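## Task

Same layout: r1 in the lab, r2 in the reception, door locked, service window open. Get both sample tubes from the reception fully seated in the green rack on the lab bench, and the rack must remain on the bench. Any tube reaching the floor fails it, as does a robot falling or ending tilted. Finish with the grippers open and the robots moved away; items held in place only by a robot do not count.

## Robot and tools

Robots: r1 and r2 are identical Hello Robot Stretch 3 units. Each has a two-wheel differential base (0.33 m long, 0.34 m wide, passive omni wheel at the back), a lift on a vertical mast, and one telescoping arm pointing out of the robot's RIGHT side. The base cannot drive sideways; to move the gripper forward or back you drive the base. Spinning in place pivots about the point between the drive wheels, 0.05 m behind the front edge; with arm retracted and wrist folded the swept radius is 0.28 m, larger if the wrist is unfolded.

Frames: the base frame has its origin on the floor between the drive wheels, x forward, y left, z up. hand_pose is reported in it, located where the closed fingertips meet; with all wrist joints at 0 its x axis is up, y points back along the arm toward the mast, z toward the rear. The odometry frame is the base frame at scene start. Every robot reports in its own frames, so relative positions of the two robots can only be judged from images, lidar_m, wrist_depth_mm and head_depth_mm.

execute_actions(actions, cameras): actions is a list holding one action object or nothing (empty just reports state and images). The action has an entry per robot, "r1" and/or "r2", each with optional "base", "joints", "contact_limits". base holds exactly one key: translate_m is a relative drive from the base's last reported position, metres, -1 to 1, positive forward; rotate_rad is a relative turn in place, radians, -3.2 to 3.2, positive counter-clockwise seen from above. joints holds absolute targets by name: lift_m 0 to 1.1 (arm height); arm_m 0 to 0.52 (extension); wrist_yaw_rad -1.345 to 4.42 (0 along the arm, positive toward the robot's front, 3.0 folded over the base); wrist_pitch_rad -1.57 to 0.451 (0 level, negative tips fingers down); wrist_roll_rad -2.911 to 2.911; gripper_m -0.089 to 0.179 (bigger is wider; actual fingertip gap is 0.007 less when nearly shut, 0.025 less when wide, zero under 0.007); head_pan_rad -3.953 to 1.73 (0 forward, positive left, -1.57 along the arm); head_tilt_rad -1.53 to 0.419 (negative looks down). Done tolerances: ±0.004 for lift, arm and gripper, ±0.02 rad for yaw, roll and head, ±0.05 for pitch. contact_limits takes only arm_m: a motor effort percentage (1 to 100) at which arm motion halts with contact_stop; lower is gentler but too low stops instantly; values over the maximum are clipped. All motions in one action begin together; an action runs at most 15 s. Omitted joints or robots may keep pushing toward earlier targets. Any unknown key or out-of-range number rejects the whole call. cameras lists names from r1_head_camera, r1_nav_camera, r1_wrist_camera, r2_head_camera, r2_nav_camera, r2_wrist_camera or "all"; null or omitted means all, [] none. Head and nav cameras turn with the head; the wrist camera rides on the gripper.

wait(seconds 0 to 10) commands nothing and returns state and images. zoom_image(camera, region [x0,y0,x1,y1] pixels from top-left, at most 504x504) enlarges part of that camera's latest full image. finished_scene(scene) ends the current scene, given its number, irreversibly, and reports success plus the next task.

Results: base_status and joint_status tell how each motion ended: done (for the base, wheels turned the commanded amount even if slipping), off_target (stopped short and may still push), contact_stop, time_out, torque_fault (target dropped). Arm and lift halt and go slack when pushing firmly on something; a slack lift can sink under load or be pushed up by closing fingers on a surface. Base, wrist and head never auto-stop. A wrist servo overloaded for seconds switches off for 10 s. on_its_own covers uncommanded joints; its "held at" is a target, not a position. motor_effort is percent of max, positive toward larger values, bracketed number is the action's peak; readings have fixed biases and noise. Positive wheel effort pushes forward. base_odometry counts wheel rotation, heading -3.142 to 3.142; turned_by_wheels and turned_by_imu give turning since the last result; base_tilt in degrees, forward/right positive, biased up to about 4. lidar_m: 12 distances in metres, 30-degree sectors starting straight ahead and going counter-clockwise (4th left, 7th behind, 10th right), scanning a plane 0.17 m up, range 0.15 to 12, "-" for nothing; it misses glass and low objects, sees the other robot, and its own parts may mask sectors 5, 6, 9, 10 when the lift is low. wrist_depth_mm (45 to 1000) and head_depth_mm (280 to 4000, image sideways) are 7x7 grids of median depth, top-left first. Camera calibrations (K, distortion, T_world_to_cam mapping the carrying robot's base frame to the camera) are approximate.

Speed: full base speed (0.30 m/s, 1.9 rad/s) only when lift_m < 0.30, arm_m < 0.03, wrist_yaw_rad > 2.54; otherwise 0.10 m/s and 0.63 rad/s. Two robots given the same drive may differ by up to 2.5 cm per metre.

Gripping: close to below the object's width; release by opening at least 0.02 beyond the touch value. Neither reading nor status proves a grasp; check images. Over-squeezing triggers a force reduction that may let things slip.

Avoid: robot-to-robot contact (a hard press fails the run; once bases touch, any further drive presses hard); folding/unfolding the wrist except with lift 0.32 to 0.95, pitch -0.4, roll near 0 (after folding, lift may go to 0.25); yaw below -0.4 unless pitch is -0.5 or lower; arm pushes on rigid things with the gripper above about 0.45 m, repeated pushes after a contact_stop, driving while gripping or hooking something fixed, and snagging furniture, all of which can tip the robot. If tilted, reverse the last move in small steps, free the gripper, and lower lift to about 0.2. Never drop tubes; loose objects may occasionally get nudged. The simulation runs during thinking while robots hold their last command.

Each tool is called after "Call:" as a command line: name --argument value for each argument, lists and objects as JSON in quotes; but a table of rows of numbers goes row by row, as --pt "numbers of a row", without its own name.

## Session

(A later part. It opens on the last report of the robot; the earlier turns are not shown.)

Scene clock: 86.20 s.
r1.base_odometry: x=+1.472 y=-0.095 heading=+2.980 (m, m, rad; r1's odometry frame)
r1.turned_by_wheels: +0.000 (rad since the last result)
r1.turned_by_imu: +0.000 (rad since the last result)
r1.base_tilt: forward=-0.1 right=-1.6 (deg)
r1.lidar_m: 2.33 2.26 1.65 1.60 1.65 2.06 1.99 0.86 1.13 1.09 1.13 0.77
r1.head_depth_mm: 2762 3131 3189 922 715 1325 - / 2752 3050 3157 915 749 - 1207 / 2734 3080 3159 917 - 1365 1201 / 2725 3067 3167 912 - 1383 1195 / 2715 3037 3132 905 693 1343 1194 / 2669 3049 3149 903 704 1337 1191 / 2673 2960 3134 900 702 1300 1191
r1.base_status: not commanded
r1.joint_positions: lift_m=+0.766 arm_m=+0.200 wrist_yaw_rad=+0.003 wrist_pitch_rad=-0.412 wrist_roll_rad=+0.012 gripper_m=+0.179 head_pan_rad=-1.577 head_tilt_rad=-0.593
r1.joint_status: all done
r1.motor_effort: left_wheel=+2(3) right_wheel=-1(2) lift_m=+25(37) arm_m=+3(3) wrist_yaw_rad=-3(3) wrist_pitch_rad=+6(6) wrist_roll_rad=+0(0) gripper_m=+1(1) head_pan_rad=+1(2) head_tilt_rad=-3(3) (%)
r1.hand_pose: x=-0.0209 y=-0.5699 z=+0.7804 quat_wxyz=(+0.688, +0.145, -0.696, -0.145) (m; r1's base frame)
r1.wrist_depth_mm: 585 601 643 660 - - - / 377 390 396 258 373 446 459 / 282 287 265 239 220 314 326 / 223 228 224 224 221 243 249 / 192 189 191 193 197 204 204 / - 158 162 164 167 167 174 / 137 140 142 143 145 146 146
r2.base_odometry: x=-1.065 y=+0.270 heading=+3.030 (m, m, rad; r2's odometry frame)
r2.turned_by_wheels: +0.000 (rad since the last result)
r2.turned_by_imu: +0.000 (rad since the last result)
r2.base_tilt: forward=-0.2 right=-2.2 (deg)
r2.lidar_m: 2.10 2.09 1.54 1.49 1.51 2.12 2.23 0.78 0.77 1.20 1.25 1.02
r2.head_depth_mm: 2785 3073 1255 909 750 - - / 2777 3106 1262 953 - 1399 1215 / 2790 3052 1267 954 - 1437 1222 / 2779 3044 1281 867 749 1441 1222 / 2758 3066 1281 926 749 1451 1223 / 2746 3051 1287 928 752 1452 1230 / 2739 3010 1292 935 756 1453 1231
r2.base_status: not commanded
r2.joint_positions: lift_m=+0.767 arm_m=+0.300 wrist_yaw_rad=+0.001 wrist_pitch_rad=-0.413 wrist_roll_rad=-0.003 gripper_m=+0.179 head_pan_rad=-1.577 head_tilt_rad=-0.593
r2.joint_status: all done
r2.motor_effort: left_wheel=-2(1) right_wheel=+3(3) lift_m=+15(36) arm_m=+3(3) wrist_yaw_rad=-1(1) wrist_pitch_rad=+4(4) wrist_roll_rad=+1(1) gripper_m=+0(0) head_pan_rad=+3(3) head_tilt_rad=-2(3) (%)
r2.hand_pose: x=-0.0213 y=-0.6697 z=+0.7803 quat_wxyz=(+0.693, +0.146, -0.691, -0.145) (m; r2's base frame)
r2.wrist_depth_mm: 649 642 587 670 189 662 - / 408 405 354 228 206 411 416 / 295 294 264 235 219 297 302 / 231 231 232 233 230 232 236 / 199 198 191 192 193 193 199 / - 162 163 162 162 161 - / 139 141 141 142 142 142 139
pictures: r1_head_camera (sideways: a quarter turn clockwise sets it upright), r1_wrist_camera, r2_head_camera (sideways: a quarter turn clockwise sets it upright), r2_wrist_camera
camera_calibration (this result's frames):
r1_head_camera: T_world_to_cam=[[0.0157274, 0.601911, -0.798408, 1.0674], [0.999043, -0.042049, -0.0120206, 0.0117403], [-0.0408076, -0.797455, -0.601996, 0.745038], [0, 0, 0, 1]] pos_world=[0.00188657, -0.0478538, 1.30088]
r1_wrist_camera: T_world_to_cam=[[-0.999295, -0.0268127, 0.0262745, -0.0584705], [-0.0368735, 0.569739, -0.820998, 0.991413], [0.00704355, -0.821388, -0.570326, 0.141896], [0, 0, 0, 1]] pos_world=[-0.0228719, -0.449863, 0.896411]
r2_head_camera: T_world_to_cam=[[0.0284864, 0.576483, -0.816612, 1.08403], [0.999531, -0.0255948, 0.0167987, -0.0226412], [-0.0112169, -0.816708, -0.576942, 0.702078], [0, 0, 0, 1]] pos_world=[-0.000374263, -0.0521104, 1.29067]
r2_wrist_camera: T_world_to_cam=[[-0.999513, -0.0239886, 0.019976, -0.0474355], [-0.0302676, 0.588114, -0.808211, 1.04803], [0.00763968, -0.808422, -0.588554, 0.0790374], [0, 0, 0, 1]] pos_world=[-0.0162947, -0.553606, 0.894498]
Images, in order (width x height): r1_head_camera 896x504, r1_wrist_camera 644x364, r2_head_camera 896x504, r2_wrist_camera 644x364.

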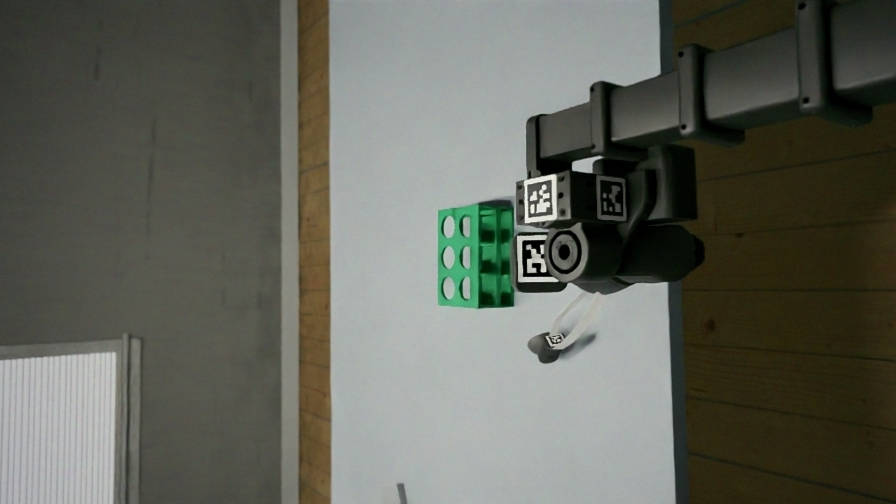

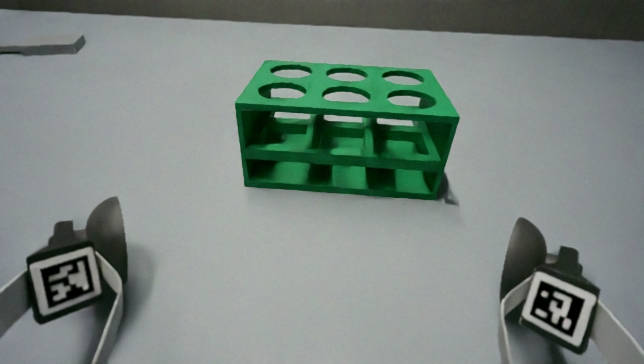

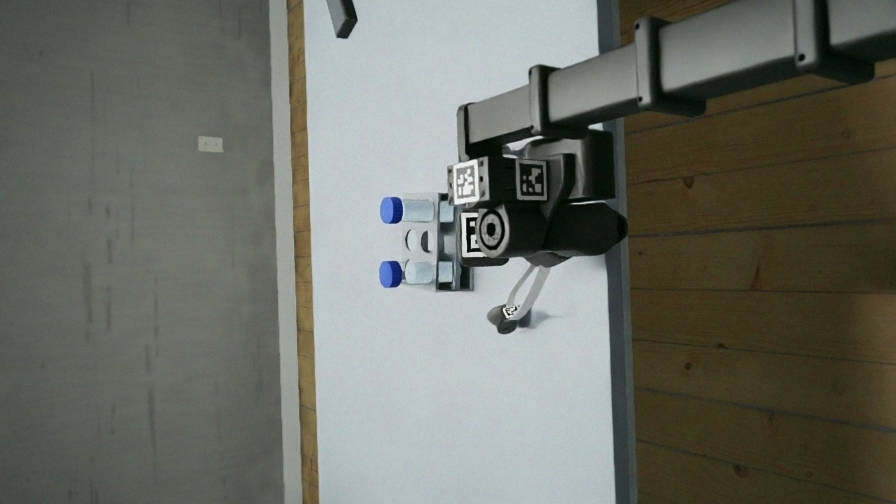

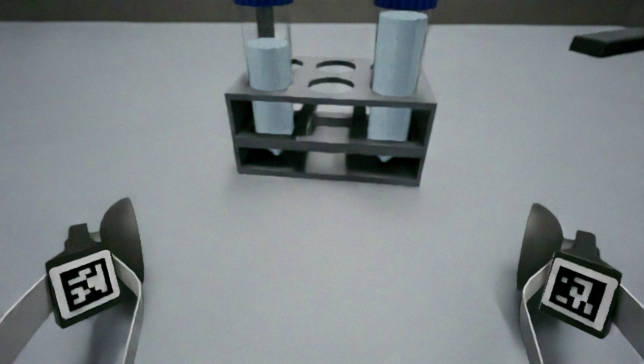

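Call:
execute_actions --actions '[{"r1":{"base":{"translate_m":-0.015},"joints":{"arm_m":0.295}},"r2":{"joints":{"arm_m":0.407}}}]' --cameras '["r1_wrist_camera","r2_wrist_camera"]'

Scene clock: 93.40 s.
r1.base_odometry: x=+1.487 y=-0.097 heading=+2.980 (m, m, rad; r1's odometry frame)
r1.turned_by_wheels: +0.000 (rad since the last result)
r1.turned_by_imu: -0.001 (rad since the last result)
r1.base_tilt: forward=+0.0 right=-1.6 (deg)
r1.lidar_m: 2.35 2.26 1.65 1.59 1.66 2.05 1.97 0.85 1.13 1.09 1.13 0.79
r1.head_depth_mm: 2791 3116 3216 917 714 1358 - / 2737 3052 3188 914 734 - 1158 / 2745 3054 3155 972 667 1348 1206 / 2668 3061 3113 991 664 1341 1196 / 2727 3041 3061 909 706 1339 1191 / 2679 2990 3116 902 706 1339 1190 / 2701 2961 3104 902 698 1303 1189
r1.base_status: done
r1.joint_positions: lift_m=+0.766 arm_m=+0.295 wrist_yaw_rad=+0.002 wrist_pitch_rad=-0.412 wrist_roll_rad=+0.012 gripper_m=+0.179 head_pan_rad=-1.577 head_tilt_rad=-0.593
r1.joint_status: all done
r1.motor_effort: left_wheel=+2(3) right_wheel=-1(5) lift_m=+25(25) arm_m=+3(4) wrist_yaw_rad=-2(3) wrist_pitch_rad=+5(5) wrist_roll_rad=+0(0) gripper_m=+0(1) head_pan_rad=+2(3) head_tilt_rad=-2(4) (%)
r1.hand_pose: x=-0.0211 y=-0.6649 z=+0.7804 quat_wxyz=(+0.688, +0.145, -0.696, -0.145) (m; r1's base frame)
r1.wrist_depth_mm: 576 - - - - - - / 375 387 402 415 427 442 460 / 283 287 177 178 289 313 324 / 222 213 142 168 147 243 249 / 192 131 149 146 119 129 202 / - 151 146 136 134 158 173 / 138 140 141 143 144 146 145
r2.base_odometry: x=-1.065 y=+0.270 heading=+3.030 (m, m, rad; r2's odometry frame)
r2.turned_by_wheels: +0.000 (rad since the last result)
r2.turned_by_imu: +0.001 (rad since the last result)
r2.base_tilt: forward=+0.1 right=-2.3 (deg)
r2.lidar_m: 2.10 2.11 1.55 1.49 1.52 2.12 2.23 0.78 0.77 1.20 1.25 1.01
r2.head_depth_mm: 2821 3087 1255 912 763 - - / 2791 3054 1266 951 - 1402 1207 / 2772 3078 1269 - 741 1431 1223 / 2775 3084 1269 852 746 1445 1222 / 2756 3052 1280 926 748 1450 1224 / 2754 3010 1285 929 752 1449 1230 / 2752 3039 1295 932 754 1447 1234
r2.base_status: not commanded
r2.joint_positions: lift_m=+0.767 arm_m=+0.407 wrist_yaw_rad=+0.001 wrist_pitch_rad=-0.413 wrist_roll_rad=-0.003 gripper_m=+0.179 head_pan_rad=-1.577 head_tilt_rad=-0.593
r2.joint_status: all done
r2.motor_effort: left_wheel=-1(1) right_wheel=+3(2) lift_m=+16(16) arm_m=+3(3) wrist_yaw_rad=-1(2) wrist_pitch_rad=+4(4) wrist_roll_rad=+1(1) gripper_m=+0(0) head_pan_rad=+3(3) head_tilt_rad=-3(2) (%)
r2.hand_pose: x=-0.0213 y=-0.7767 z=+0.7803 quat_wxyz=(+0.693, +0.146, -0.691, -0.145) (m; r2's base frame)
r2.wrist_depth_mm: - 523 91 - 533 82 - / 402 398 344 408 352 92 409 / 291 295 118 175 149 265 298 / 231 230 121 142 119 215 235 / 198 177 139 143 115 115 199 / - 157 148 134 132 131 - / 138 141 141 141 141 141 138
pictures: r1_wrist_camera, r2_wrist_camera
camera_calibration (this result's frames):
r1_wrist_camera: T_world_to_cam=[[-0.999317, -0.0259958, 0.0262747, -0.0606592], [-0.036408, 0.569769, -0.820998, 1.04556], [0.00637197, -0.821394, -0.570326, 0.0638503], [0, 0, 0, 1]] pos_world=[-0.0229579, -0.544858, 0.896411]
r2_wrist_camera: T_world_to_cam=[[-0.999518, -0.0237569, 0.0199761, -0.0498746], [-0.0301314, 0.588121, -0.808211, 1.11097], [0.00745228, -0.808424, -0.588554, -0.00746657], [0, 0, 0, 1]] pos_world=[-0.0163199, -0.660605, 0.894498]
Images, in order (width x height): r1_wrist_camera 644x364, r2_wrist_camera 644x364.

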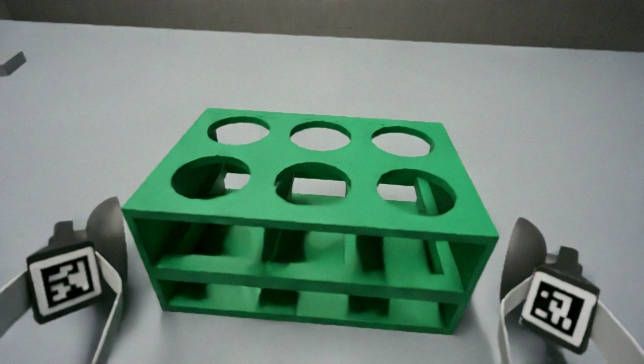

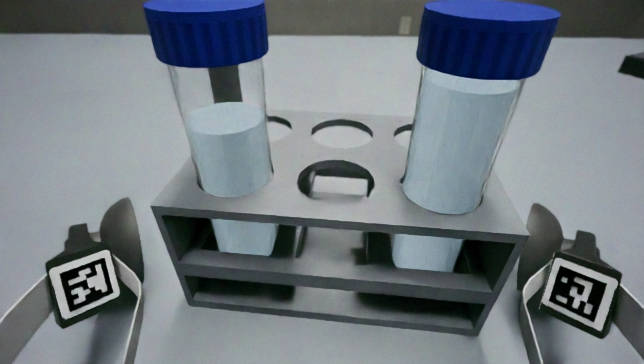

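Call:
execute_actions --actions '[{"r1":{"joints":{"gripper_m":0.09,"head_pan_rad":-0.6,"head_tilt_rad":-0.4}},"r2":{"joints":{"gripper_m":0.09}}}]' --cameras '[]'

Call:
execute_actions --actions '[{"r1":{"base":{"translate_m":0.58}},"r2":{"base":{"translate_m":-0.44}}}]'

Scene clock: 103.67 s.
r1.base_odometry: x=+1.487 y=-0.097 heading=+2.980 (m, m, rad; r1's odometry frame)
r1.turned_by_wheels: +0.000 (rad since the last result)
r1.turned_by_imu: -0.001 (rad since the last result)
r1.base_tilt: forward=-0.1 right=-1.5 (deg)
r1.lidar_m: 2.35 2.26 1.66 1.59 1.66 2.05 1.97 0.85 1.13 1.09 1.13 0.79
r1.head_depth_mm: 3210 3408 3687 1279 883 677 599 / 2987 3357 3717 3118 881 679 1295 / 2740 3000 3367 3072 875 752 1339 / 2526 2726 2960 3074 920 1482 1256 / 2344 2557 2758 2860 2030 1580 1288 / 2176 2340 2525 2733 2099 1617 1325 / 2063 - 2487 2534 2114 1644 1321
r1.base_status: not commanded
r1.joint_positions: lift_m=+0.766 arm_m=+0.295 wrist_yaw_rad=+0.002 wrist_pitch_rad=-0.412 wrist_roll_rad=+0.012 gripper_m=+0.091 head_pan_rad=-0.607 head_tilt_rad=-0.409
r1.joint_status: all done
r1.motor_effort: left_wheel=+2(2) right_wheel=-1(1) lift_m=+25(25) arm_m=+3(3) wrist_yaw_rad=-2(2) wrist_pitch_rad=+6(6) wrist_roll_rad=+0(0) gripper_m=-25(99) head_pan_rad=+3(31) head_tilt_rad=+4(17) (%)
r1.hand_pose: x=-0.0211 y=-0.6648 z=+0.7803 quat_wxyz=(+0.688, +0.145, -0.696, -0.145) (m; r1's base frame)
r1.wrist_depth_mm: 577 - - - - - - / 377 387 401 408 421 446 455 / 280 284 178 178 276 313 320 / 222 216 142 169 148 242 248 / 185 136 152 151 143 187 202 / - 150 147 136 145 - 171 / 138 140 140 143 144 142 147
r2.base_odometry: x=-1.065 y=+0.270 heading=+3.030 (m, m, rad; r2's odometry frame)
r2.turned_by_wheels: +0.000 (rad since the last result)
r2.turned_by_imu: +0.001 (rad since the last result)
r2.base_tilt: forward=-0.1 right=-2.3 (deg)
r2.lidar_m: 2.09 2.10 1.54 1.49 1.51 2.13 2.22 0.78 0.77 1.20 1.25 1.02
r2.head_depth_mm: 2787 3098 1255 913 762 - - / 2787 3077 1259 951 - 1403 1206 / 2790 3066 1266 - 742 1446 1221 / 2773 3050 1274 849 745 1444 1224 / 2751 3048 1282 927 749 1445 1230 / 2754 3062 1285 927 751 1446 1232 / 2765 3045 1293 932 753 1447 1235
r2.base_status: not commanded
r2.joint_positions: lift_m=+0.767 arm_m=+0.407 wrist_yaw_rad=-0.001 wrist_pitch_rad=-0.415 wrist_roll_rad=-0.004 gripper_m=+0.091 head_pan_rad=-1.577 head_tilt_rad=-0.593
r2.joint_status: all done
r2.motor_effort: left_wheel=-1(2) right_wheel=+3(3) lift_m=+16(16) arm_m=+2(3) wrist_yaw_rad=+1(2) wrist_pitch_rad=+5(4) wrist_roll_rad=+1(1) gripper_m=-23(100) head_pan_rad=+2(3) head_tilt_rad=-3(3) (%)
r2.hand_pose: x=-0.0217 y=-0.7764 z=+0.7799 quat_wxyz=(+0.693, +0.146, -0.690, -0.146) (m; r2's base frame)
r2.wrist_depth_mm: - 508 90 - 100 85 - / 398 397 349 407 355 100 422 / 290 292 116 173 113 280 298 / 226 231 121 142 119 222 233 / 188 159 138 171 134 124 192 / 165 - 149 146 135 135 162 / - 140 140 141 140 141 141
pictures: none
No camera images: the call's "cameras" was empty. Leave "cameras" out to get every camera's image.

Scene clock: 110.73 s.
r1.base_odometry: x=+0.914 y=-0.004 heading=+2.980 (m, m, rad; r1's odometry frame)
r1.turned_by_wheels: +0.000 (rad since the last result)
r1.turned_by_imu: -0.001 (rad since the last result)
r1.base_tilt: forward=+0.0 right=-1.6 (deg)
r1.lidar_m: 1.77 1.82 1.65 1.59 1.65 2.27 2.55 1.38 1.13 0.44 2.50 1.83
r1.head_depth_mm: 2461 2763 3073 3090 2154 1646 1331 / 2203 2465 2761 2888 2159 1628 1339 / 2056 2241 2452 2685 2129 1624 1326 / 1885 2035 2247 2411 2153 1638 1329 / 1761 1879 2051 2250 2120 1624 1322 / 1759 - 2236 2054 2135 1623 1315 / - - 3428 1911 1989 1624 1321
r1.base_status: done
r1.joint_positions: lift_m=+0.766 arm_m=+0.295 wrist_yaw_rad=+0.001 wrist_pitch_rad=-0.412 wrist_roll_rad=+0.012 gripper_m=+0.101 head_pan_rad=-0.607 head_tilt_rad=-0.408
r1.joint_status: not commanded
r1.on_its_own: gripper_m is held at +0.100, not at your +0.090, by its stall guard, which is not easing now
r1.motor_effort: left_wheel=+1(6) right_wheel=-1(4) lift_m=+25(25) arm_m=+3(3) wrist_yaw_rad=-2(3) wrist_pitch_rad=+6(6) wrist_roll_rad=+0(0) gripper_m=-22(26) head_pan_rad=+2(2) head_tilt_rad=+3(4) (%)
r1.hand_pose: x=-0.0213 y=-0.6648 z=+0.7803 quat_wxyz=(+0.688, +0.144, -0.696, -0.146) (m; r1's base frame)
r1.wrist_depth_mm: - - - - - - - / - - 402 416 431 411 458 / - 322 179 178 275 314 321 / - 216 142 168 147 244 248 / 192 136 153 151 143 187 202 / - 150 147 135 144 - 171 / 138 140 141 143 144 143 148
r2.base_odometry: x=-0.628 y=+0.221 heading=+3.029 (m, m, rad; r2's odometry frame)
r2.turned_by_wheels: +0.000 (rad since the last result)
r2.turned_by_imu: +0.002 (rad since the last result)
r2.base_tilt: forward=+0.0 right=-2.2 (deg)
r2.lidar_m: 2.54 2.10 1.54 1.46 1.53 1.84 1.79 1.86 2.56 0.56 1.25 1.41
r2.head_depth_mm: 2803 3071 3045 2199 1798 - - / 2792 3082 3026 2311 - 1398 1202 / 2775 3081 2889 - 742 901 1171 / 2763 3050 1273 846 745 1443 1226 / 2792 3059 1279 926 749 1441 1226 / 2756 3064 1282 926 750 1448 1226 / 2754 3037 1293 934 751 1453 1232
r2.base_status: done
r2.joint_positions: lift_m=+0.767 arm_m=+0.407 wrist_yaw_rad=+0.001 wrist_pitch_rad=-0.415 wrist_roll_rad=-0.004 gripper_m=+0.091 head_pan_rad=-1.577 head_tilt_rad=-0.593
r2.joint_status: not commanded
r2.motor_effort: left_wheel=-1(5) right_wheel=+2(4) lift_m=+15(16) arm_m=+2(2) wrist_yaw_rad=-1(1) wrist_pitch_rad=+4(4) wrist_roll_rad=+1(1) gripper_m=-23(23) head_pan_rad=+3(3) head_tilt_rad=-3(2) (%)
r2.hand_pose: x=-0.0213 y=-0.7764 z=+0.7799 quat_wxyz=(+0.694, +0.147, -0.690, -0.145) (m; r2's base frame)
r2.wrist_depth_mm: - 93 90 - 96 85 - / 396 400 351 398 109 100 - / 291 290 115 174 112 - - / 229 220 121 143 119 222 - / 189 136 137 156 134 123 - / 166 - 147 146 135 134 169 / - 140 140 140 140 141 141
pictures: r1_head_camera (sideways: a quarter turn clockwise sets it upright), r1_nav_camera (sideways: a quarter turn counterclockwise sets it upright), r1_wrist_camera, r2_head_camera (sideways: a quarter turn clockwise sets it upright), r2_nav_camera (sideways: a quarter turn counterclockwise sets it upright), r2_wrist_camera
camera_calibration (this result's frames):
r1_head_camera: T_world_to_cam=[[-0.358765, 0.263849, -0.895361, 1.19611], [0.6009, 0.799307, -0.00523294, 0.00533433], [0.714288, -0.5399, -0.44531, 0.53657], [0, 0, 0, 1]] pos_world=[0.0426528, -0.0301632, 1.30992]
r1_nav_camera: T_world_to_cam=[[0.272859, -0.222778, 0.935905, -1.1737], [-0.6077, -0.794078, -0.0118467, 0.0687947], [0.745821, -0.565517, -0.352054, 0.413736], [0, 0, 0, 1]] pos_world=[0.0534876, 0.0271281, 1.24494]
r1_wrist_camera: T_world_to_cam=[[-0.999339, -0.0251245, 0.0262725, -0.0602747], [-0.0359109, 0.570018, -0.820847, 1.04555], [0.00564755, -0.821248, -0.570544, 0.0640874], [0, 0, 0, 1]] pos_world=[-0.0230502, -0.544864, 0.896383]
r2_head_camera: T_world_to_cam=[[0.0284864, 0.576483, -0.816612, 1.08403], [0.999531, -0.0255948, 0.0167987, -0.0226412], [-0.0112169, -0.816708, -0.576942, 0.702078], [0, 0, 0, 1]] pos_world=[-0.000374263, -0.0521104, 1.29067]
r2_nav_camera: T_world_to_cam=[[-0.0248525, -0.557914, 0.829527, -1.0381], [-0.999622, 0.0236111, -0.0140684, 0.0763014], [-0.0117371, -0.829563, -0.55829, 0.68247], [0, 0, 0, 1]] pos_world=[0.0584835, -0.0148174, 1.24322]
r2_wrist_camera: T_world_to_cam=[[-0.999461, -0.0246667, 0.0216647, -0.0518589], [-0.032046, 0.589659, -0.807016, 1.1107], [0.00713166, -0.807276, -0.590131, -0.00542527], [0, 0, 0, 1]] pos_world=[-0.0161986, -0.660595, 0.894278]
Images, in order (width x height): r1_head_camera 896x504, r1_nav_camera 672x504, r1_wrist_camera 644x364, r2_head_camera 896x504, r2_nav_camera 672x504, r2_wrist_camera 644x364.

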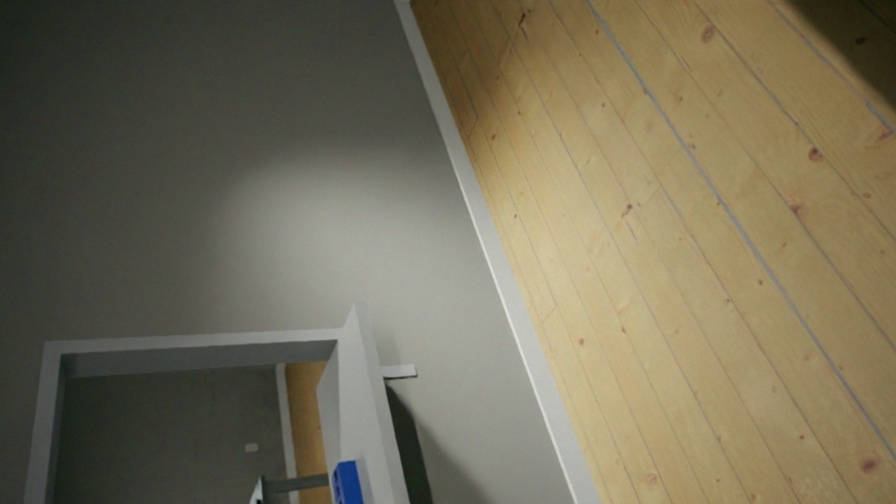

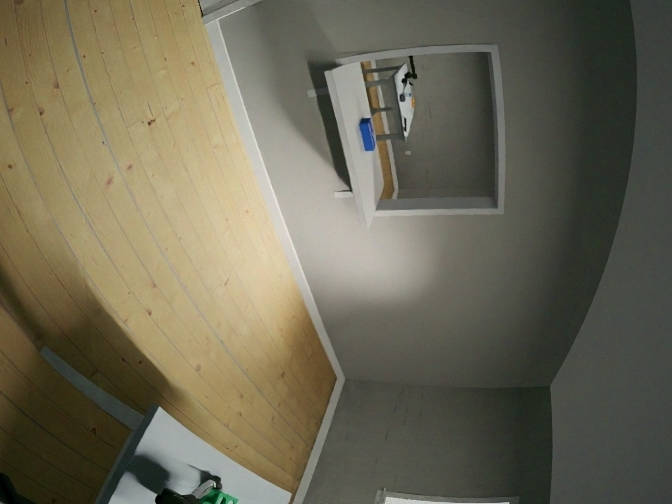

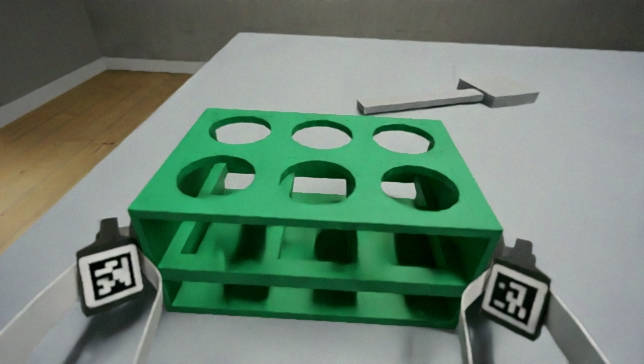

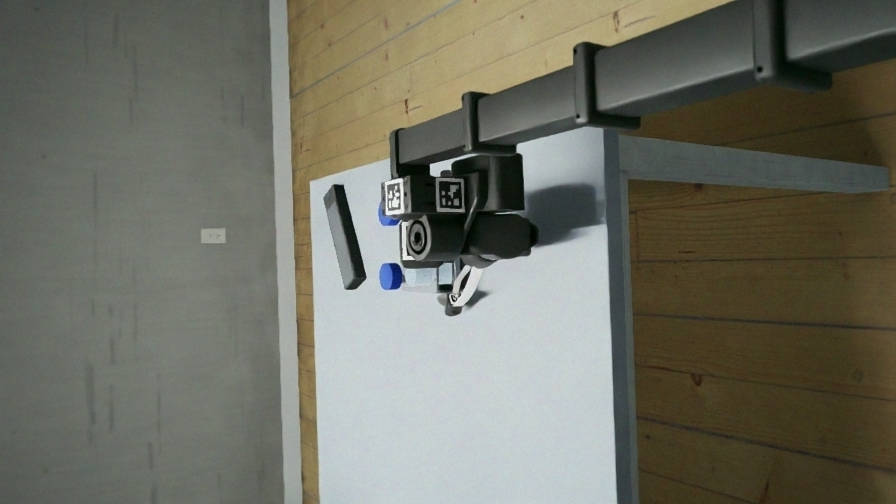

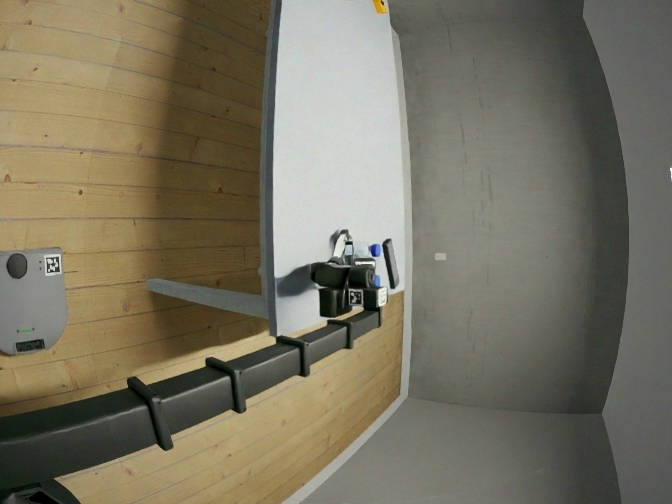

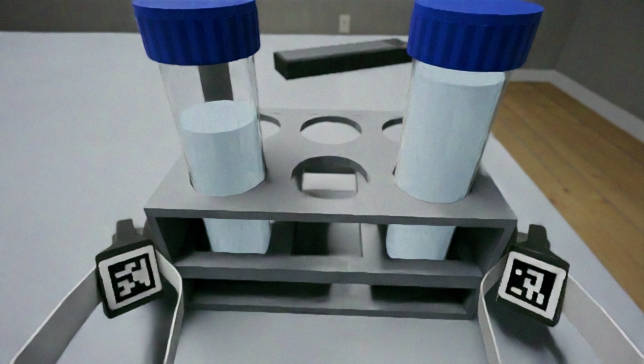

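Call:
execute_actions --actions '[{"r1":{"base":{"translate_m":0.035},"joints":{"arm_m":0.23}},"r2":{"joints":{"gripper_m":0.179}}}]' --cameras '[]'

Call:
execute_actions --actions '[{"r1":{"joints":{"gripper_m":0.179}},"r2":{"joints":{"arm_m":0.27}}}]' --cameras '["r1_wrist_camera"]'

Call:
execute_actions --actions '[{"r1":{"joints":{"arm_m":0.0}},"r2":{"base":{"translate_m":0.041},"joints":{"wrist_pitch_rad":0,"gripper_m":0.075,"lift_m":0.755}}}]' --cameras '["r2_wrist_camera"]'

Scene clock: 126.33 s.
r1.base_odometry: x=+0.880 y=+0.002 heading=+2.980 (m, m, rad; r1's odometry frame)
r1.turned_by_wheels: +0.000 (rad since the last result)
r1.turned_by_imu: -0.001 (rad since the last result)
r1.base_tilt: forward=-0.1 right=-1.6 (deg)
r1.lidar_m: 1.73 1.77 1.65 1.60 1.66 2.28 2.59 1.42 1.13 0.44 2.45 1.80
r1.head_depth_mm: 2397 2683 3066 3140 2138 1650 1324 / 2186 2418 2711 2854 2126 1649 1324 / 1992 2171 2404 2608 2113 1623 1321 / 1853 2015 2186 2405 2134 1634 1334 / 1713 1862 1975 2230 2122 1622 1318 / 1804 - - 2012 2077 1624 1319 / - - 3352 1841 1982 1632 1309
r1.base_status: done
r1.joint_positions: lift_m=+0.766 arm_m=+0.230 wrist_yaw_rad=+0.001 wrist_pitch_rad=-0.412 wrist_roll_rad=+0.012 gripper_m=+0.101 head_pan_rad=-0.607 head_tilt_rad=-0.408
r1.joint_status: all done
r1.on_its_own: gripper_m is held at +0.100, not at your +0.090, by its stall guard, which is not easing now
r1.motor_effort: left_wheel=+2(6) right_wheel=-1(3) lift_m=+25(25) arm_m=-4(10) wrist_yaw_rad=-1(1) wrist_pitch_rad=+6(6) wrist_roll_rad=+0(0) gripper_m=-23(21) head_pan_rad=+3(3) head_tilt_rad=+4(3) (%)
r1.hand_pose: x=-0.0213 y=-0.6004 z=+0.7803 quat_wxyz=(+0.688, +0.144, -0.696, -0.146) (m; r1's base frame)
r1.wrist_depth_mm: - - - - - - - / - - 471 415 401 414 458 / - - 178 178 275 313 319 / - 249 142 168 147 242 249 / - 136 153 152 143 187 202 / - 151 147 136 144 - 171 / 138 140 141 143 143 143 149
r2.base_odometry: x=-0.628 y=+0.221 heading=+3.029 (m, m, rad; r2's odometry frame)
r2.turned_by_wheels: +0.000 (rad since the last result)
r2.turned_by_imu: +0.001 (rad since the last result)
r2.base_tilt: forward=+0.0 right=-2.3 (deg)
r2.lidar_m: 2.54 2.10 1.54 1.46 1.52 1.83 1.79 1.86 2.55 0.56 1.25 1.41
r2.head_depth_mm: 2788 3076 3029 2193 1790 - - / 2798 3067 3021 2301 - 1406 1207 / 2761 3076 2893 - 742 898 1169 / 2776 3060 1271 854 746 1437 1225 / 2744 3050 1277 929 748 1449 1225 / 2770 3039 1283 932 750 1448 1226 / 2737 3012 1295 936 752 1449 1229
r2.base_status: not commanded
r2.joint_positions: lift_m=+0.767 arm_m=+0.407 wrist_yaw_rad=+0.001 wrist_pitch_rad=-0.415 wrist_roll_rad=-0.004 gripper_m=+0.179 head_pan_rad=-1.577 head_tilt_rad=-0.593
r2.joint_status: all done
r2.motor_effort: left_wheel=-1(1) right_wheel=+3(2) lift_m=+16(15) arm_m=+2(2) wrist_yaw_rad=-1(1) wrist_pitch_rad=+4(4) wrist_roll_rad=+1(1) gripper_m=+1(98) head_pan_rad=+3(3) head_tilt_rad=-3(3) (%)
r2.hand_pose: x=-0.0213 y=-0.7764 z=+0.7799 quat_wxyz=(+0.694, +0.147, -0.690, -0.145) (m; r2's base frame)
r2.wrist_depth_mm: - 520 91 - 99 85 - / 403 399 350 396 350 101 - / 290 291 117 179 114 - - / 231 230 123 144 120 222 - / 196 177 139 154 135 123 - / - 156 151 148 135 152 - / 138 140 140 141 141 141 137
pictures: none
No camera images: the call's "cameras" was empty. Leave "cameras" out to get every camera's image.

Scene clock: 128.60 s.
r1.base_odometry: x=+0.880 y=+0.002 heading=+2.980 (m, m, rad; r1's odometry frame)
r1.turned_by_wheels: +0.000 (rad since the last result)
r1.turned_by_imu: +0.000 (rad since the last result)
r1.base_tilt: forward=+0.0 right=-1.6 (deg)
r1.lidar_m: 1.73 1.77 1.66 1.59 1.66 2.27 2.59 1.42 1.13 0.44 2.45 1.79
r1.head_depth_mm: 2408 2695 3032 3103 2138 1650 1324 / 2183 2405 2664 2929 2152 1650 1326 / 1992 2184 2405 2662 2133 1654 1328 / 1862 1990 2217 2404 2132 1644 1328 / 1716 1869 1990 2183 2143 1613 1320 / 1797 - - 1999 2094 1625 1319 / - - 3470 1852 1947 1626 1318
r1.base_status: not commanded
r1.joint_positions: lift_m=+0.766 arm_m=+0.230 wrist_yaw_rad=+0.001 wrist_pitch_rad=-0.413 wrist_roll_rad=+0.012 gripper_m=+0.179 head_pan_rad=-0.607 head_tilt_rad=-0.408
r1.joint_status: all done
r1.motor_effort: left_wheel=+2(2) right_wheel=-1(1) lift_m=+25(25) arm_m=-4(3) wrist_yaw_rad=-2(1) wrist_pitch_rad=+6(6) wrist_roll_rad=+0(0) gripper_m=+1(92) head_pan_rad=+3(3) head_tilt_rad=+3(3) (%)
r1.hand_pose: x=-0.0213 y=-0.6003 z=+0.7801 quat_wxyz=(+0.688, +0.145, -0.696, -0.146) (m; r1's base frame)
r1.wrist_depth_mm: - - - - - - - / - - 468 416 397 414 456 / - - 179 178 182 315 319 / - 244 142 145 148 243 247 / - 135 149 150 119 128 203 / - 152 147 136 139 159 174 / 138 140 141 143 144 146 146
r2.base_odometry: x=-0.628 y=+0.221 heading=+3.029 (m, m, rad; r2's odometry frame)
r2.turned_by_wheels: +0.000 (rad since the last result)
r2.turned_by_imu: +0.000 (rad since the last result)
r2.base_tilt: forward=-0.1 right=-2.3 (deg)
r2.lidar_m: 2.54 2.11 1.55 1.46 1.53 1.83 1.79 1.86 2.56 0.56 1.25 1.41
r2.head_depth_mm: 2788 3076 3037 2207 1764 - - / 2773 3057 3069 2297 - 1434 1223 / 2778 3069 2911 916 - 902 1167 / 2768 3056 1274 877 734 1449 1228 / 2766 3043 1282 926 749 1450 1227 / 2750 3062 1289 928 751 1445 1229 / 2738 3029 1298 932 752 1450 1229
r2.base_status: not commanded
r2.joint_positions: lift_m=+0.767 arm_m=+0.270 wrist_yaw_rad=+0.001 wrist_pitch_rad=-0.415 wrist_roll_rad=-0.004 gripper_m=+0.179 head_pan_rad=-1.577 head_tilt_rad=-0.593
r2.joint_status: all done
r2.motor_effort: left_wheel=-1(1) right_wheel=+2(2) lift_m=+16(16) arm_m=-4(4) wrist_yaw_rad=+0(1) wrist_pitch_rad=+4(4) wrist_roll_rad=+1(1) gripper_m=+0(0) head_pan_rad=+3(3) head_tilt_rad=-2(2) (%)
r2.hand_pose: x=-0.0214 y=-0.6401 z=+0.7799 quat_wxyz=(+0.694, +0.146, -0.690, -0.145) (m; r2's base frame)
r2.wrist_depth_mm: 630 631 649 549 - - - / 400 404 353 267 277 - - / 292 293 278 265 266 - - / 231 230 232 234 231 231 - / 195 198 190 189 191 191 - / - 162 163 161 163 160 - / 139 140 140 141 141 142 138
pictures: r1_wrist_camera
camera_calibration (this result's frames):
r1_wrist_camera: T_world_to_cam=[[-0.99934, -0.0251168, 0.0262456, -0.0586281], [-0.0358896, 0.570783, -0.820316, 1.00861], [0.00562323, -0.820717, -0.571307, 0.117911], [0, 0, 0, 1]] pos_world=[-0.0230537, -0.4804, 0.896284]
Images, in order (width x height): r1_wrist_camera 644x364.

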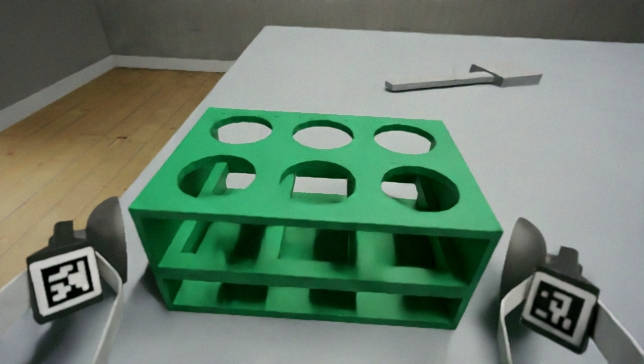

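Scene clock: 131.53 s.
r1.base_odometry: x=+0.880 y=+0.002 heading=+2.980 (m, m, rad; r1's odometry frame)
r1.turned_by_wheels: +0.000 (rad since the last result)
r1.turned_by_imu: -0.001 (rad since the last result)
r1.base_tilt: forward=+0.1 right=-1.5 (deg)
r1.lidar_m: 1.73 1.77 1.65 1.59 1.66 2.27 2.59 1.42 1.13 0.44 2.45 1.80
r1.head_depth_mm: 2426 2673 3046 3134 2153 1654 1333 / 2175 2349 2679 2912 2147 1650 1314 / 1984 2180 2421 2637 2152 1626 1333 / 1848 2006 2179 2417 2113 1635 1320 / 1705 1864 2000 2179 2114 1629 1325 / 1818 - - 2028 2053 1626 1323 / - - 3482 1867 1967 1628 1316
r1.base_status: not commanded
r1.joint_positions: lift_m=+0.766 arm_m=+0.001 wrist_yaw_rad=+0.001 wrist_pitch_rad=-0.413 wrist_roll_rad=+0.012 gripper_m=+0.179 head_pan_rad=-0.607 head_tilt_rad=-0.408
r1.joint_status: all done
r1.motor_effort: left_wheel=+2(2) right_wheel=-1(1) lift_m=+25(25) arm_m=-4(7) wrist_yaw_rad=-1(2) wrist_pitch_rad=+6(6) wrist_roll_rad=+0(0) gripper_m=-1(0) head_pan_rad=+4(3) head_tilt_rad=+3(3) (%)
r1.hand_pose: x=-0.0213 y=-0.3712 z=+0.7801 quat_wxyz=(+0.688, +0.145, -0.696, -0.146) (m; r1's base frame)
r1.wrist_depth_mm: - - - 679 697 752 794 / - - 443 351 399 444 461 / - - 294 300 308 316 324 / - 249 231 236 239 245 250 / - - 220 216 214 216 212 / - - 322 - - - - / 903 960 420 935 974 982 971
r2.base_odometry: x=-0.669 y=+0.225 heading=+3.029 (m, m, rad; r2's odometry frame)
r2.turned_by_wheels: +0.000 (rad since the last result)
r2.turned_by_imu: +0.000 (rad since the last result)
r2.base_tilt: forward=-0.1 right=-2.3 (deg)
r2.lidar_m: 2.49 2.10 1.54 1.46 1.53 1.88 1.83 1.90 0.57 0.57 1.25 1.37
r2.head_depth_mm: 2793 3099 3028 2200 1763 1506 - / 2777 3064 3044 2101 - 865 1191 / 2777 3076 1268 883 - 1400 1168 / 2762 3035 1275 873 735 1443 1230 / 2768 3048 1284 924 749 1443 1225 / 2748 3070 1285 928 750 1456 1227 / 2743 3043 1293 933 754 1447 1233
r2.base_status: done
r2.joint_positions: lift_m=+0.756 arm_m=+0.270 wrist_yaw_rad=+0.001 wrist_pitch_rad=-0.023 wrist_roll_rad=-0.004 gripper_m=+0.075 head_pan_rad=-1.577 head_tilt_rad=-0.593
r2.joint_status: all done
r2.motor_effort: left_wheel=-1(2) right_wheel=+3(8) lift_m=+16(14) arm_m=-3(3) wrist_yaw_rad=+0(0) wrist_pitch_rad=+7(7) wrist_roll_rad=+1(1) gripper_m=+0(97) head_pan_rad=+3(3) head_tilt_rad=-3(2) (%)
r2.hand_pose: x=-0.0213 y=-0.6709 z=+0.8642 quat_wxyz=(+0.709, +0.009, -0.705, -0.008) (m; r2's base frame)
r2.wrist_depth_mm: - - - - - - - / - - - - - - - / - - - - - - - / 684 674 692 567 599 - - / 419 422 463 283 310 - - / 309 305 293 273 274 - - / 241 240 242 242 243 245 -
pictures: r2_wrist_camera
camera_calibration (this result's frames):
r2_wrist_camera: T_world_to_cam=[[-0.999467, -0.0146879, 0.0291387, -0.0507967], [-0.0317898, 0.236802, -0.971038, 1.02156], [0.0073624, -0.971447, -0.237143, -0.285644], [0, 0, 0, 1]] pos_world=[-0.0161914, -0.520142, 0.925717]
Images, in order (width x height): r2_wrist_camera 644x364.

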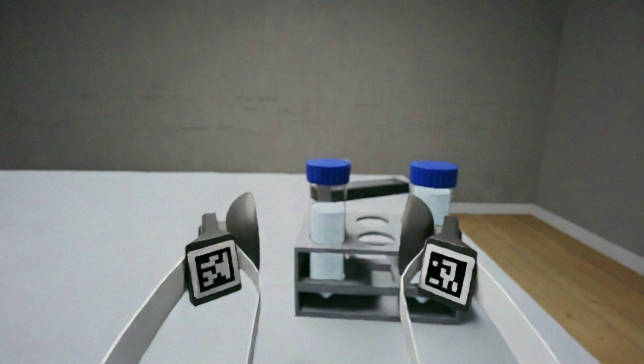

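Call:
execute_actions --actions '[{"r1":{"base":{"rotate_rad":-0.58},"joints":{"wrist_pitch_rad":0,"gripper_m":0.075,"lift_m":0.8}},"r2":{"joints":{"arm_m":0.366,"lift_m":0.736}}}]' --cameras '["r2_wrist_camera"]'

Scene clock: 140.43 s.
r1.base_odometry: x=+0.880 y=+0.002 heading=+2.400 (m, m, rad; r1's odometry frame)
r1.turned_by_wheels: -0.580 (rad since the last result)
r1.turned_by_imu: -0.581 (rad since the last result)
r1.base_tilt: forward=-0.1 right=-1.5 (deg)
r1.lidar_m: 1.82 1.73 1.75 1.68 1.60 1.63 2.15 2.58 1.42 1.15 0.44 2.62
r1.head_depth_mm: 2616 2824 3019 3101 890 650 552 / 2664 2895 3148 3147 888 667 580 / 2803 3001 3260 3075 2161 700 598 / 2906 3135 3407 3104 2147 1636 1330 / 2957 3268 3540 3077 2119 1629 1321 / 2881 3096 3220 3056 2093 1627 1321 / 2440 2557 2651 2701 2123 1633 1316
r1.base_status: done
r1.joint_positions: lift_m=+0.800 arm_m=+0.001 wrist_yaw_rad=+0.001 wrist_pitch_rad=-0.023 wrist_roll_rad=+0.012 gripper_m=+0.075 head_pan_rad=-0.607 head_tilt_rad=-0.408
r1.joint_status: all done
r1.motor_effort: left_wheel=+2(7) right_wheel=-1(5) lift_m=+41(43) arm_m=-4(4) wrist_yaw_rad=-2(2) wrist_pitch_rad=+11(10) wrist_roll_rad=+0(0) gripper_m=+0(91) head_pan_rad=+2(2) head_tilt_rad=+3(3) (%)
r1.hand_pose: x=-0.0212 y=-0.4018 z=+0.9085 quat_wxyz=(+0.703, +0.009, -0.711, -0.008) (m; r1's base frame)
r1.wrist_depth_mm: - - - - - - - / - - - - - - - / - - - - - - - / - 824 895 928 994 - - / 507 521 574 559 635 595 729 / 357 382 371 399 - 544 - / 297 302 306 327 - - -
r2.base_odometry: x=-0.669 y=+0.225 heading=+3.029 (m, m, rad; r2's odometry frame)
r2.turned_by_wheels: +0.000 (rad since the last result)
r2.turned_by_imu: +0.001 (rad since the last result)
r2.base_tilt: forward=+0.0 right=-2.2 (deg)
r2.lidar_m: 2.50 2.10 1.54 1.46 1.52 1.88 1.83 1.90 0.57 0.57 1.25 1.37
r2.head_depth_mm: 2794 3100 3028 2215 1743 1466 - / 2772 3083 3037 2179 - 863 1193 / 2768 3065 1273 883 701 1433 1170 / 2786 3045 1275 887 724 1443 1221 / 2768 3038 1279 925 749 1449 1226 / 2752 3017 1287 931 750 1448 1228 / 2727 3034 1296 934 753 1450 1230
r2.base_status: not commanded
r2.joint_positions: lift_m=+0.737 arm_m=+0.366 wrist_yaw_rad=+0.001 wrist_pitch_rad=-0.022 wrist_roll_rad=-0.004 gripper_m=+0.075 head_pan_rad=-1.577 head_tilt_rad=-0.593
r2.joint_status: all done
r2.motor_effort: left_wheel=-1(1) right_wheel=+3(3) lift_m=+15(11) arm_m=+2(2) wrist_yaw_rad=-1(1) wrist_pitch_rad=+6(7) wrist_roll_rad=+1(1) gripper_m=+0(0) head_pan_rad=+3(3) head_tilt_rad=-3(3) (%)
r2.hand_pose: x=-0.0213 y=-0.7663 z=+0.8455 quat_wxyz=(+0.709, +0.008, -0.705, -0.008) (m; r2's base frame)
r2.wrist_depth_mm: - - - - - - - / - - - - - - - / - - - - - - - / 602 604 613 155 - 156 - / 372 374 416 198 420 155 - / 269 272 261 162 156 157 - / 212 213 213 167 179 163 228
pictures: r2_wrist_camera
camera_calibration (this result's frames):
r2_wrist_camera: T_world_to_cam=[[-0.999468, -0.0146245, 0.029152, -0.0516231], [-0.0317808, 0.235887, -0.971261, 1.02542], [0.00732765, -0.97167, -0.236226, -0.383729], [0, 0, 0, 1]] pos_world=[-0.0161952, -0.615496, 0.906808]
Images, in order (width x height): r2_wrist_camera 644x364.

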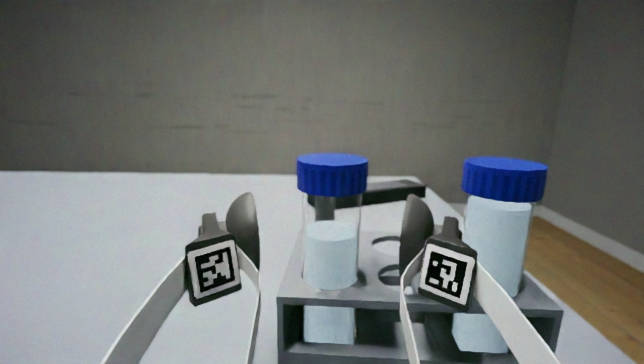

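Call:
execute_actions --actions '[{"r1":{"base":{"translate_m":0.08}},"r2":{"joints":{"arm_m":0.371,"gripper_m":-0.02}}}]' --cameras '[]'

Call:
execute_actions --actions '[{"r2":{"joints":{"lift_m":0.81}}}]' --cameras '["r2_wrist_camera"]'

Call:
execute_actions --actions '[{"r2":{"base":{"rotate_rad":0.62},"joints":{"arm_m":0.25}}}]' --cameras '[]'

Scene clock: 151.63 s.
r1.base_odometry: x=+0.821 y=+0.056 heading=+2.400 (m, m, rad; r1's odometry frame)
r1.turned_by_wheels: +0.000 (rad since the last result)
r1.turned_by_imu: -0.001 (rad since the last result)
r1.base_tilt: forward=-0.2 right=-1.7 (deg)
r1.lidar_m: 1.75 1.66 1.70 1.73 1.64 1.67 2.21 2.66 1.47 1.10 0.39 2.51
r1.head_depth_mm: 2573 2760 3007 3162 889 631 552 / 2666 2859 3154 3132 1985 703 550 / 2735 2965 3253 3078 2137 1649 1319 / 2856 3074 3350 3093 2150 1631 1332 / 2970 3199 3504 3074 2119 1634 1325 / 2771 2921 3066 2991 2123 1628 1321 / 2321 2473 2579 2624 2149 1627 1312
r1.base_status: done
r1.joint_positions: lift_m=+0.800 arm_m=+0.001 wrist_yaw_rad=+0.001 wrist_pitch_rad=-0.023 wrist_roll_rad=+0.012 gripper_m=+0.075 head_pan_rad=-0.607 head_tilt_rad=-0.408
r1.joint_status: not commanded
r1.motor_effort: left_wheel=+2(7) right_wheel=-1(3) lift_m=+41(40) arm_m=-4(4) wrist_yaw_rad=-1(1) wrist_pitch_rad=+11(11) wrist_roll_rad=+0(0) gripper_m=+1(1) head_pan_rad=+2(3) head_tilt_rad=+3(4) (%)
r1.hand_pose: x=-0.0212 y=-0.4018 z=+0.9085 quat_wxyz=(+0.703, +0.009, -0.711, -0.008) (m; r1's base frame)
r1.wrist_depth_mm: - - - - - - - / - - - - - - - / - - - - - - - / - 843 877 913 - - - / 506 527 567 564 641 609 637 / 310 345 373 399 - 443 - / 287 300 307 312 328 - -
r2.base_odometry: x=-0.669 y=+0.225 heading=+3.029 (m, m, rad; r2's odometry frame)
r2.turned_by_wheels: +0.000 (rad since the last result)
r2.turned_by_imu: +0.001 (rad since the last result)
r2.base_tilt: forward=-0.2 right=-2.2 (deg)
r2.lidar_m: 2.50 2.10 1.54 1.46 1.52 1.87 1.83 1.90 0.57 0.57 1.25 1.37
r2.head_depth_mm: 2807 3051 3021 2193 1734 1472 - / 2787 3090 3037 2173 - 866 1193 / 2780 3076 1269 954 710 1436 1169 / 2776 3058 1272 889 722 1443 1225 / 2761 3046 1277 925 748 1447 1229 / 2768 3027 1289 930 750 1442 1227 / 2739 3015 1289 935 752 1454 1232
r2.base_status: not commanded
r2.joint_positions: lift_m=+0.737 arm_m=+0.371 wrist_yaw_rad=+0.001 wrist_pitch_rad=-0.022 wrist_roll_rad=-0.004 gripper_m=-0.019 head_pan_rad=-1.577 head_tilt_rad=-0.593
r2.joint_status: all done
r2.motor_effort: left_wheel=-1(1) right_wheel=+3(3) lift_m=+17(16) arm_m=+3(2) wrist_yaw_rad=-1(1) wrist_pitch_rad=+7(6) wrist_roll_rad=+1(1) gripper_m=-20(100) head_pan_rad=+2(4) head_tilt_rad=-3(4) (%)
r2.hand_pose: x=-0.0213 y=-0.7713 z=+0.8455 quat_wxyz=(+0.709, +0.008, -0.705, -0.008) (m; r2's base frame)
r2.wrist_depth_mm: - - - - - - - / - - - - - - - / - - - - - - - / 601 614 627 151 - 141 - / 376 377 379 164 407 149 - / 271 270 260 156 161 154 - / 212 212 213 163 179 157 217
pictures: none
No camera images: the call's "cameras" was empty. Leave "cameras" out to get every camera's image.

Scene clock: 153.13 s.
r1.base_odometry: x=+0.821 y=+0.056 heading=+2.400 (m, m, rad; r1's odometry frame)
r1.turned_by_wheels: +0.000 (rad since the last result)
r1.turned_by_imu: +0.000 (rad since the last result)
r1.base_tilt: forward=-0.2 right=-1.7 (deg)
r1.lidar_m: 1.76 1.66 1.70 1.73 1.65 1.68 2.21 2.65 1.47 1.11 0.39 2.51
r1.head_depth_mm: 2553 2739 2991 3139 886 632 551 / 2644 2915 3110 3143 1959 704 551 / 2759 2995 3253 3077 2152 1639 1322 / 2857 3086 3388 3083 2143 1625 1324 / 2976 3181 3488 3083 2117 1628 1323 / 2748 2934 3140 2979 2137 1623 1322 / 2346 2445 2524 2624 2117 1623 1314
r1.base_status: not commanded
r1.joint_positions: lift_m=+0.800 arm_m=+0.001 wrist_yaw_rad=+0.001 wrist_pitch_rad=-0.023 wrist_roll_rad=+0.012 gripper_m=+0.075 head_pan_rad=-0.607 head_tilt_rad=-0.408
r1.joint_status: not commanded
r1.motor_effort: left_wheel=+3(3) right_wheel=-1(2) lift_m=+41(41) arm_m=-4(4) wrist_yaw_rad=-1(1) wrist_pitch_rad=+11(11) wrist_roll_rad=+0(0) gripper_m=-1(0) head_pan_rad=+2(2) head_tilt_rad=+3(4) (%)
r1.hand_pose: x=-0.0212 y=-0.4018 z=+0.9085 quat_wxyz=(+0.703, +0.009, -0.711, -0.008) (m; r1's base frame)
r1.wrist_depth_mm: - - - - - - - / - - - - - - - / - - - - - - - / - 849 881 933 999 - - / 508 522 575 551 629 599 637 / 311 347 369 400 - 441 - / 291 299 303 310 330 - -
r2.base_odometry: x=-0.669 y=+0.225 heading=+3.029 (m, m, rad; r2's odometry frame)
r2.turned_by_wheels: +0.000 (rad since the last result)
r2.turned_by_imu: +0.000 (rad since the last result)
r2.base_tilt: forward=-0.1 right=-2.2 (deg)
r2.lidar_m: 2.50 2.10 1.54 1.45 1.52 1.88 1.83 1.90 0.57 0.57 1.25 1.37
r2.head_depth_mm: 2803 3089 3005 2215 1835 - - / 2787 3081 3021 - 742 915 1194 / 2786 3084 3232 - 744 1436 1168 / 2759 3047 3241 889 745 1446 1224 / 2767 3064 1280 926 749 1445 1223 / 2765 3016 1291 929 752 1449 1230 / 2714 3016 1301 933 752 1446 1232
r2.base_status: not commanded
r2.joint_positions: lift_m=+0.809 arm_m=+0.371 wrist_yaw_rad=+0.001 wrist_pitch_rad=-0.022 wrist_roll_rad=-0.004 gripper_m=-0.019 head_pan_rad=-1.577 head_tilt_rad=-0.593
r2.joint_status: all done
r2.motor_effort: left_wheel=-1(2) right_wheel=+3(3) lift_m=+38(41) arm_m=+3(2) wrist_yaw_rad=-1(0) wrist_pitch_rad=+7(7) wrist_roll_rad=+1(1) gripper_m=-20(20) head_pan_rad=+3(3) head_tilt_rad=-4(3) (%)
r2.hand_pose: x=-0.0213 y=-0.7713 z=+0.9184 quat_wxyz=(+0.709, +0.008, -0.705, -0.008) (m; r2's base frame)
r2.wrist_depth_mm: - - - - - - - / - - - - - - - / - - - - - - - / - - - 150 - - - / 557 552 570 163 - - - / 403 409 392 160 393 - - / 319 319 323 168 298 160 -
pictures: r2_wrist_camera
camera_calibration (this result's frames):
r2_wrist_camera: T_world_to_cam=[[-0.999468, -0.0146281, 0.0291518, -0.0538233], [-0.0317815, 0.23589, -0.97126, 1.09741], [0.00733109, -0.97167, -0.23623, -0.37136], [0, 0, 0, 1]] pos_world=[-0.0161948, -0.620495, 0.979715]
Images, in order (width x height): r2_wrist_camera 644x364.

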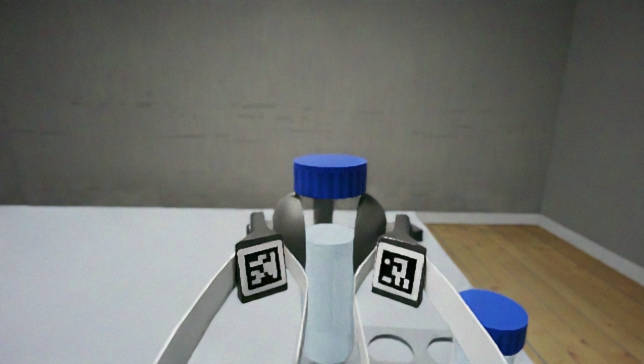

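Scene clock: 155.27 s.
r1.base_odometry: x=+0.821 y=+0.056 heading=+2.400 (m, m, rad; r1's odometry frame)
r1.turned_by_wheels: +0.000 (rad since the last result)
r1.turned_by_imu: +0.000 (rad since the last result)
r1.base_tilt: forward=+0.0 right=-1.7 (deg)
r1.lidar_m: 1.75 1.66 1.70 1.73 1.64 1.68 2.21 2.66 1.47 1.10 0.39 2.51
r1.head_depth_mm: 2607 2761 3014 3104 887 632 552 / 2641 2853 3115 3098 1976 701 549 / 2766 3049 3254 3101 2143 1661 1332 / 2846 3065 3365 3038 2124 1637 1335 / 2921 3180 3566 3096 2114 1632 1318 / 2775 2890 3113 3016 2130 1620 1318 / 2324 2435 2577 2633 2123 1616 1326
r1.base_status: not commanded
r1.joint_positions: lift_m=+0.800 arm_m=+0.001 wrist_yaw_rad=+0.001 wrist_pitch_rad=-0.023 wrist_roll_rad=+0.012 gripper_m=+0.075 head_pan_rad=-0.607 head_tilt_rad=-0.408
r1.joint_status: not commanded
r1.motor_effort: left_wheel=+2(3) right_wheel=-1(2) lift_m=+40(41) arm_m=-4(4) wrist_yaw_rad=-1(2) wrist_pitch_rad=+11(11) wrist_roll_rad=+0(0) gripper_m=-1(0) head_pan_rad=+3(2) head_tilt_rad=+3(3) (%)
r1.hand_pose: x=-0.0212 y=-0.4018 z=+0.9085 quat_wxyz=(+0.703, +0.009, -0.711, -0.008) (m; r1's base frame)
r1.wrist_depth_mm: - - - - - - - / - - - - - - - / - - - - - - - / - 833 875 935 995 - - / 515 529 568 552 634 609 635 / 312 350 371 397 - 446 - / 288 300 305 312 329 - -
r2.base_odometry: x=-0.669 y=+0.225 heading=-2.634 (m, m, rad; r2's odometry frame)
r2.turned_by_wheels: +0.620 (rad since the last result)
r2.turned_by_imu: +0.621 (rad since the last result)
r2.base_tilt: forward=+0.0 right=-2.2 (deg)
r2.lidar_m: 1.92 1.51 1.46 1.58 1.83 1.83 1.97 0.57 1.20 1.29 1.37 2.50
r2.head_depth_mm: 2817 3056 1250 910 738 - 1215 / 2985 3232 1259 972 - 1422 1218 / 3129 3468 1267 993 - 1434 1221 / 3350 3673 1273 890 1624 1440 1219 / 3279 3540 1276 928 1759 1444 1226 / 2904 3096 1292 986 1759 1452 1230 / 2637 2824 1297 1061 1783 1454 1229
r2.base_status: done
r2.joint_positions: lift_m=+0.809 arm_m=+0.250 wrist_yaw_rad=+0.000 wrist_pitch_rad=-0.022 wrist_roll_rad=-0.004 gripper_m=-0.019 head_pan_rad=-1.577 head_tilt_rad=-0.593
r2.joint_status: all done
r2.motor_effort: left_wheel=-1(6) right_wheel=+2(9) lift_m=+38(39) arm_m=-3(3) wrist_yaw_rad=+0(0) wrist_pitch_rad=+7(6) wrist_roll_rad=+1(1) gripper_m=-20(21) head_pan_rad=+3(3) head_tilt_rad=-3(2) (%)
r2.hand_pose: x=-0.0214 y=-0.6509 z=+0.9184 quat_wxyz=(+0.709, +0.008, -0.705, -0.008) (m; r2's base frame)
r2.wrist_depth_mm: - - - - - - - / - - - - - - - / - - - - - - - / - 926 948 151 - - - / 556 570 569 164 619 593 596 / 462 408 394 160 391 422 419 / - 332 317 167 326 324 327
pictures: none
No camera images: the call's "cameras" was empty. Leave "cameras" out to get every camera's image.


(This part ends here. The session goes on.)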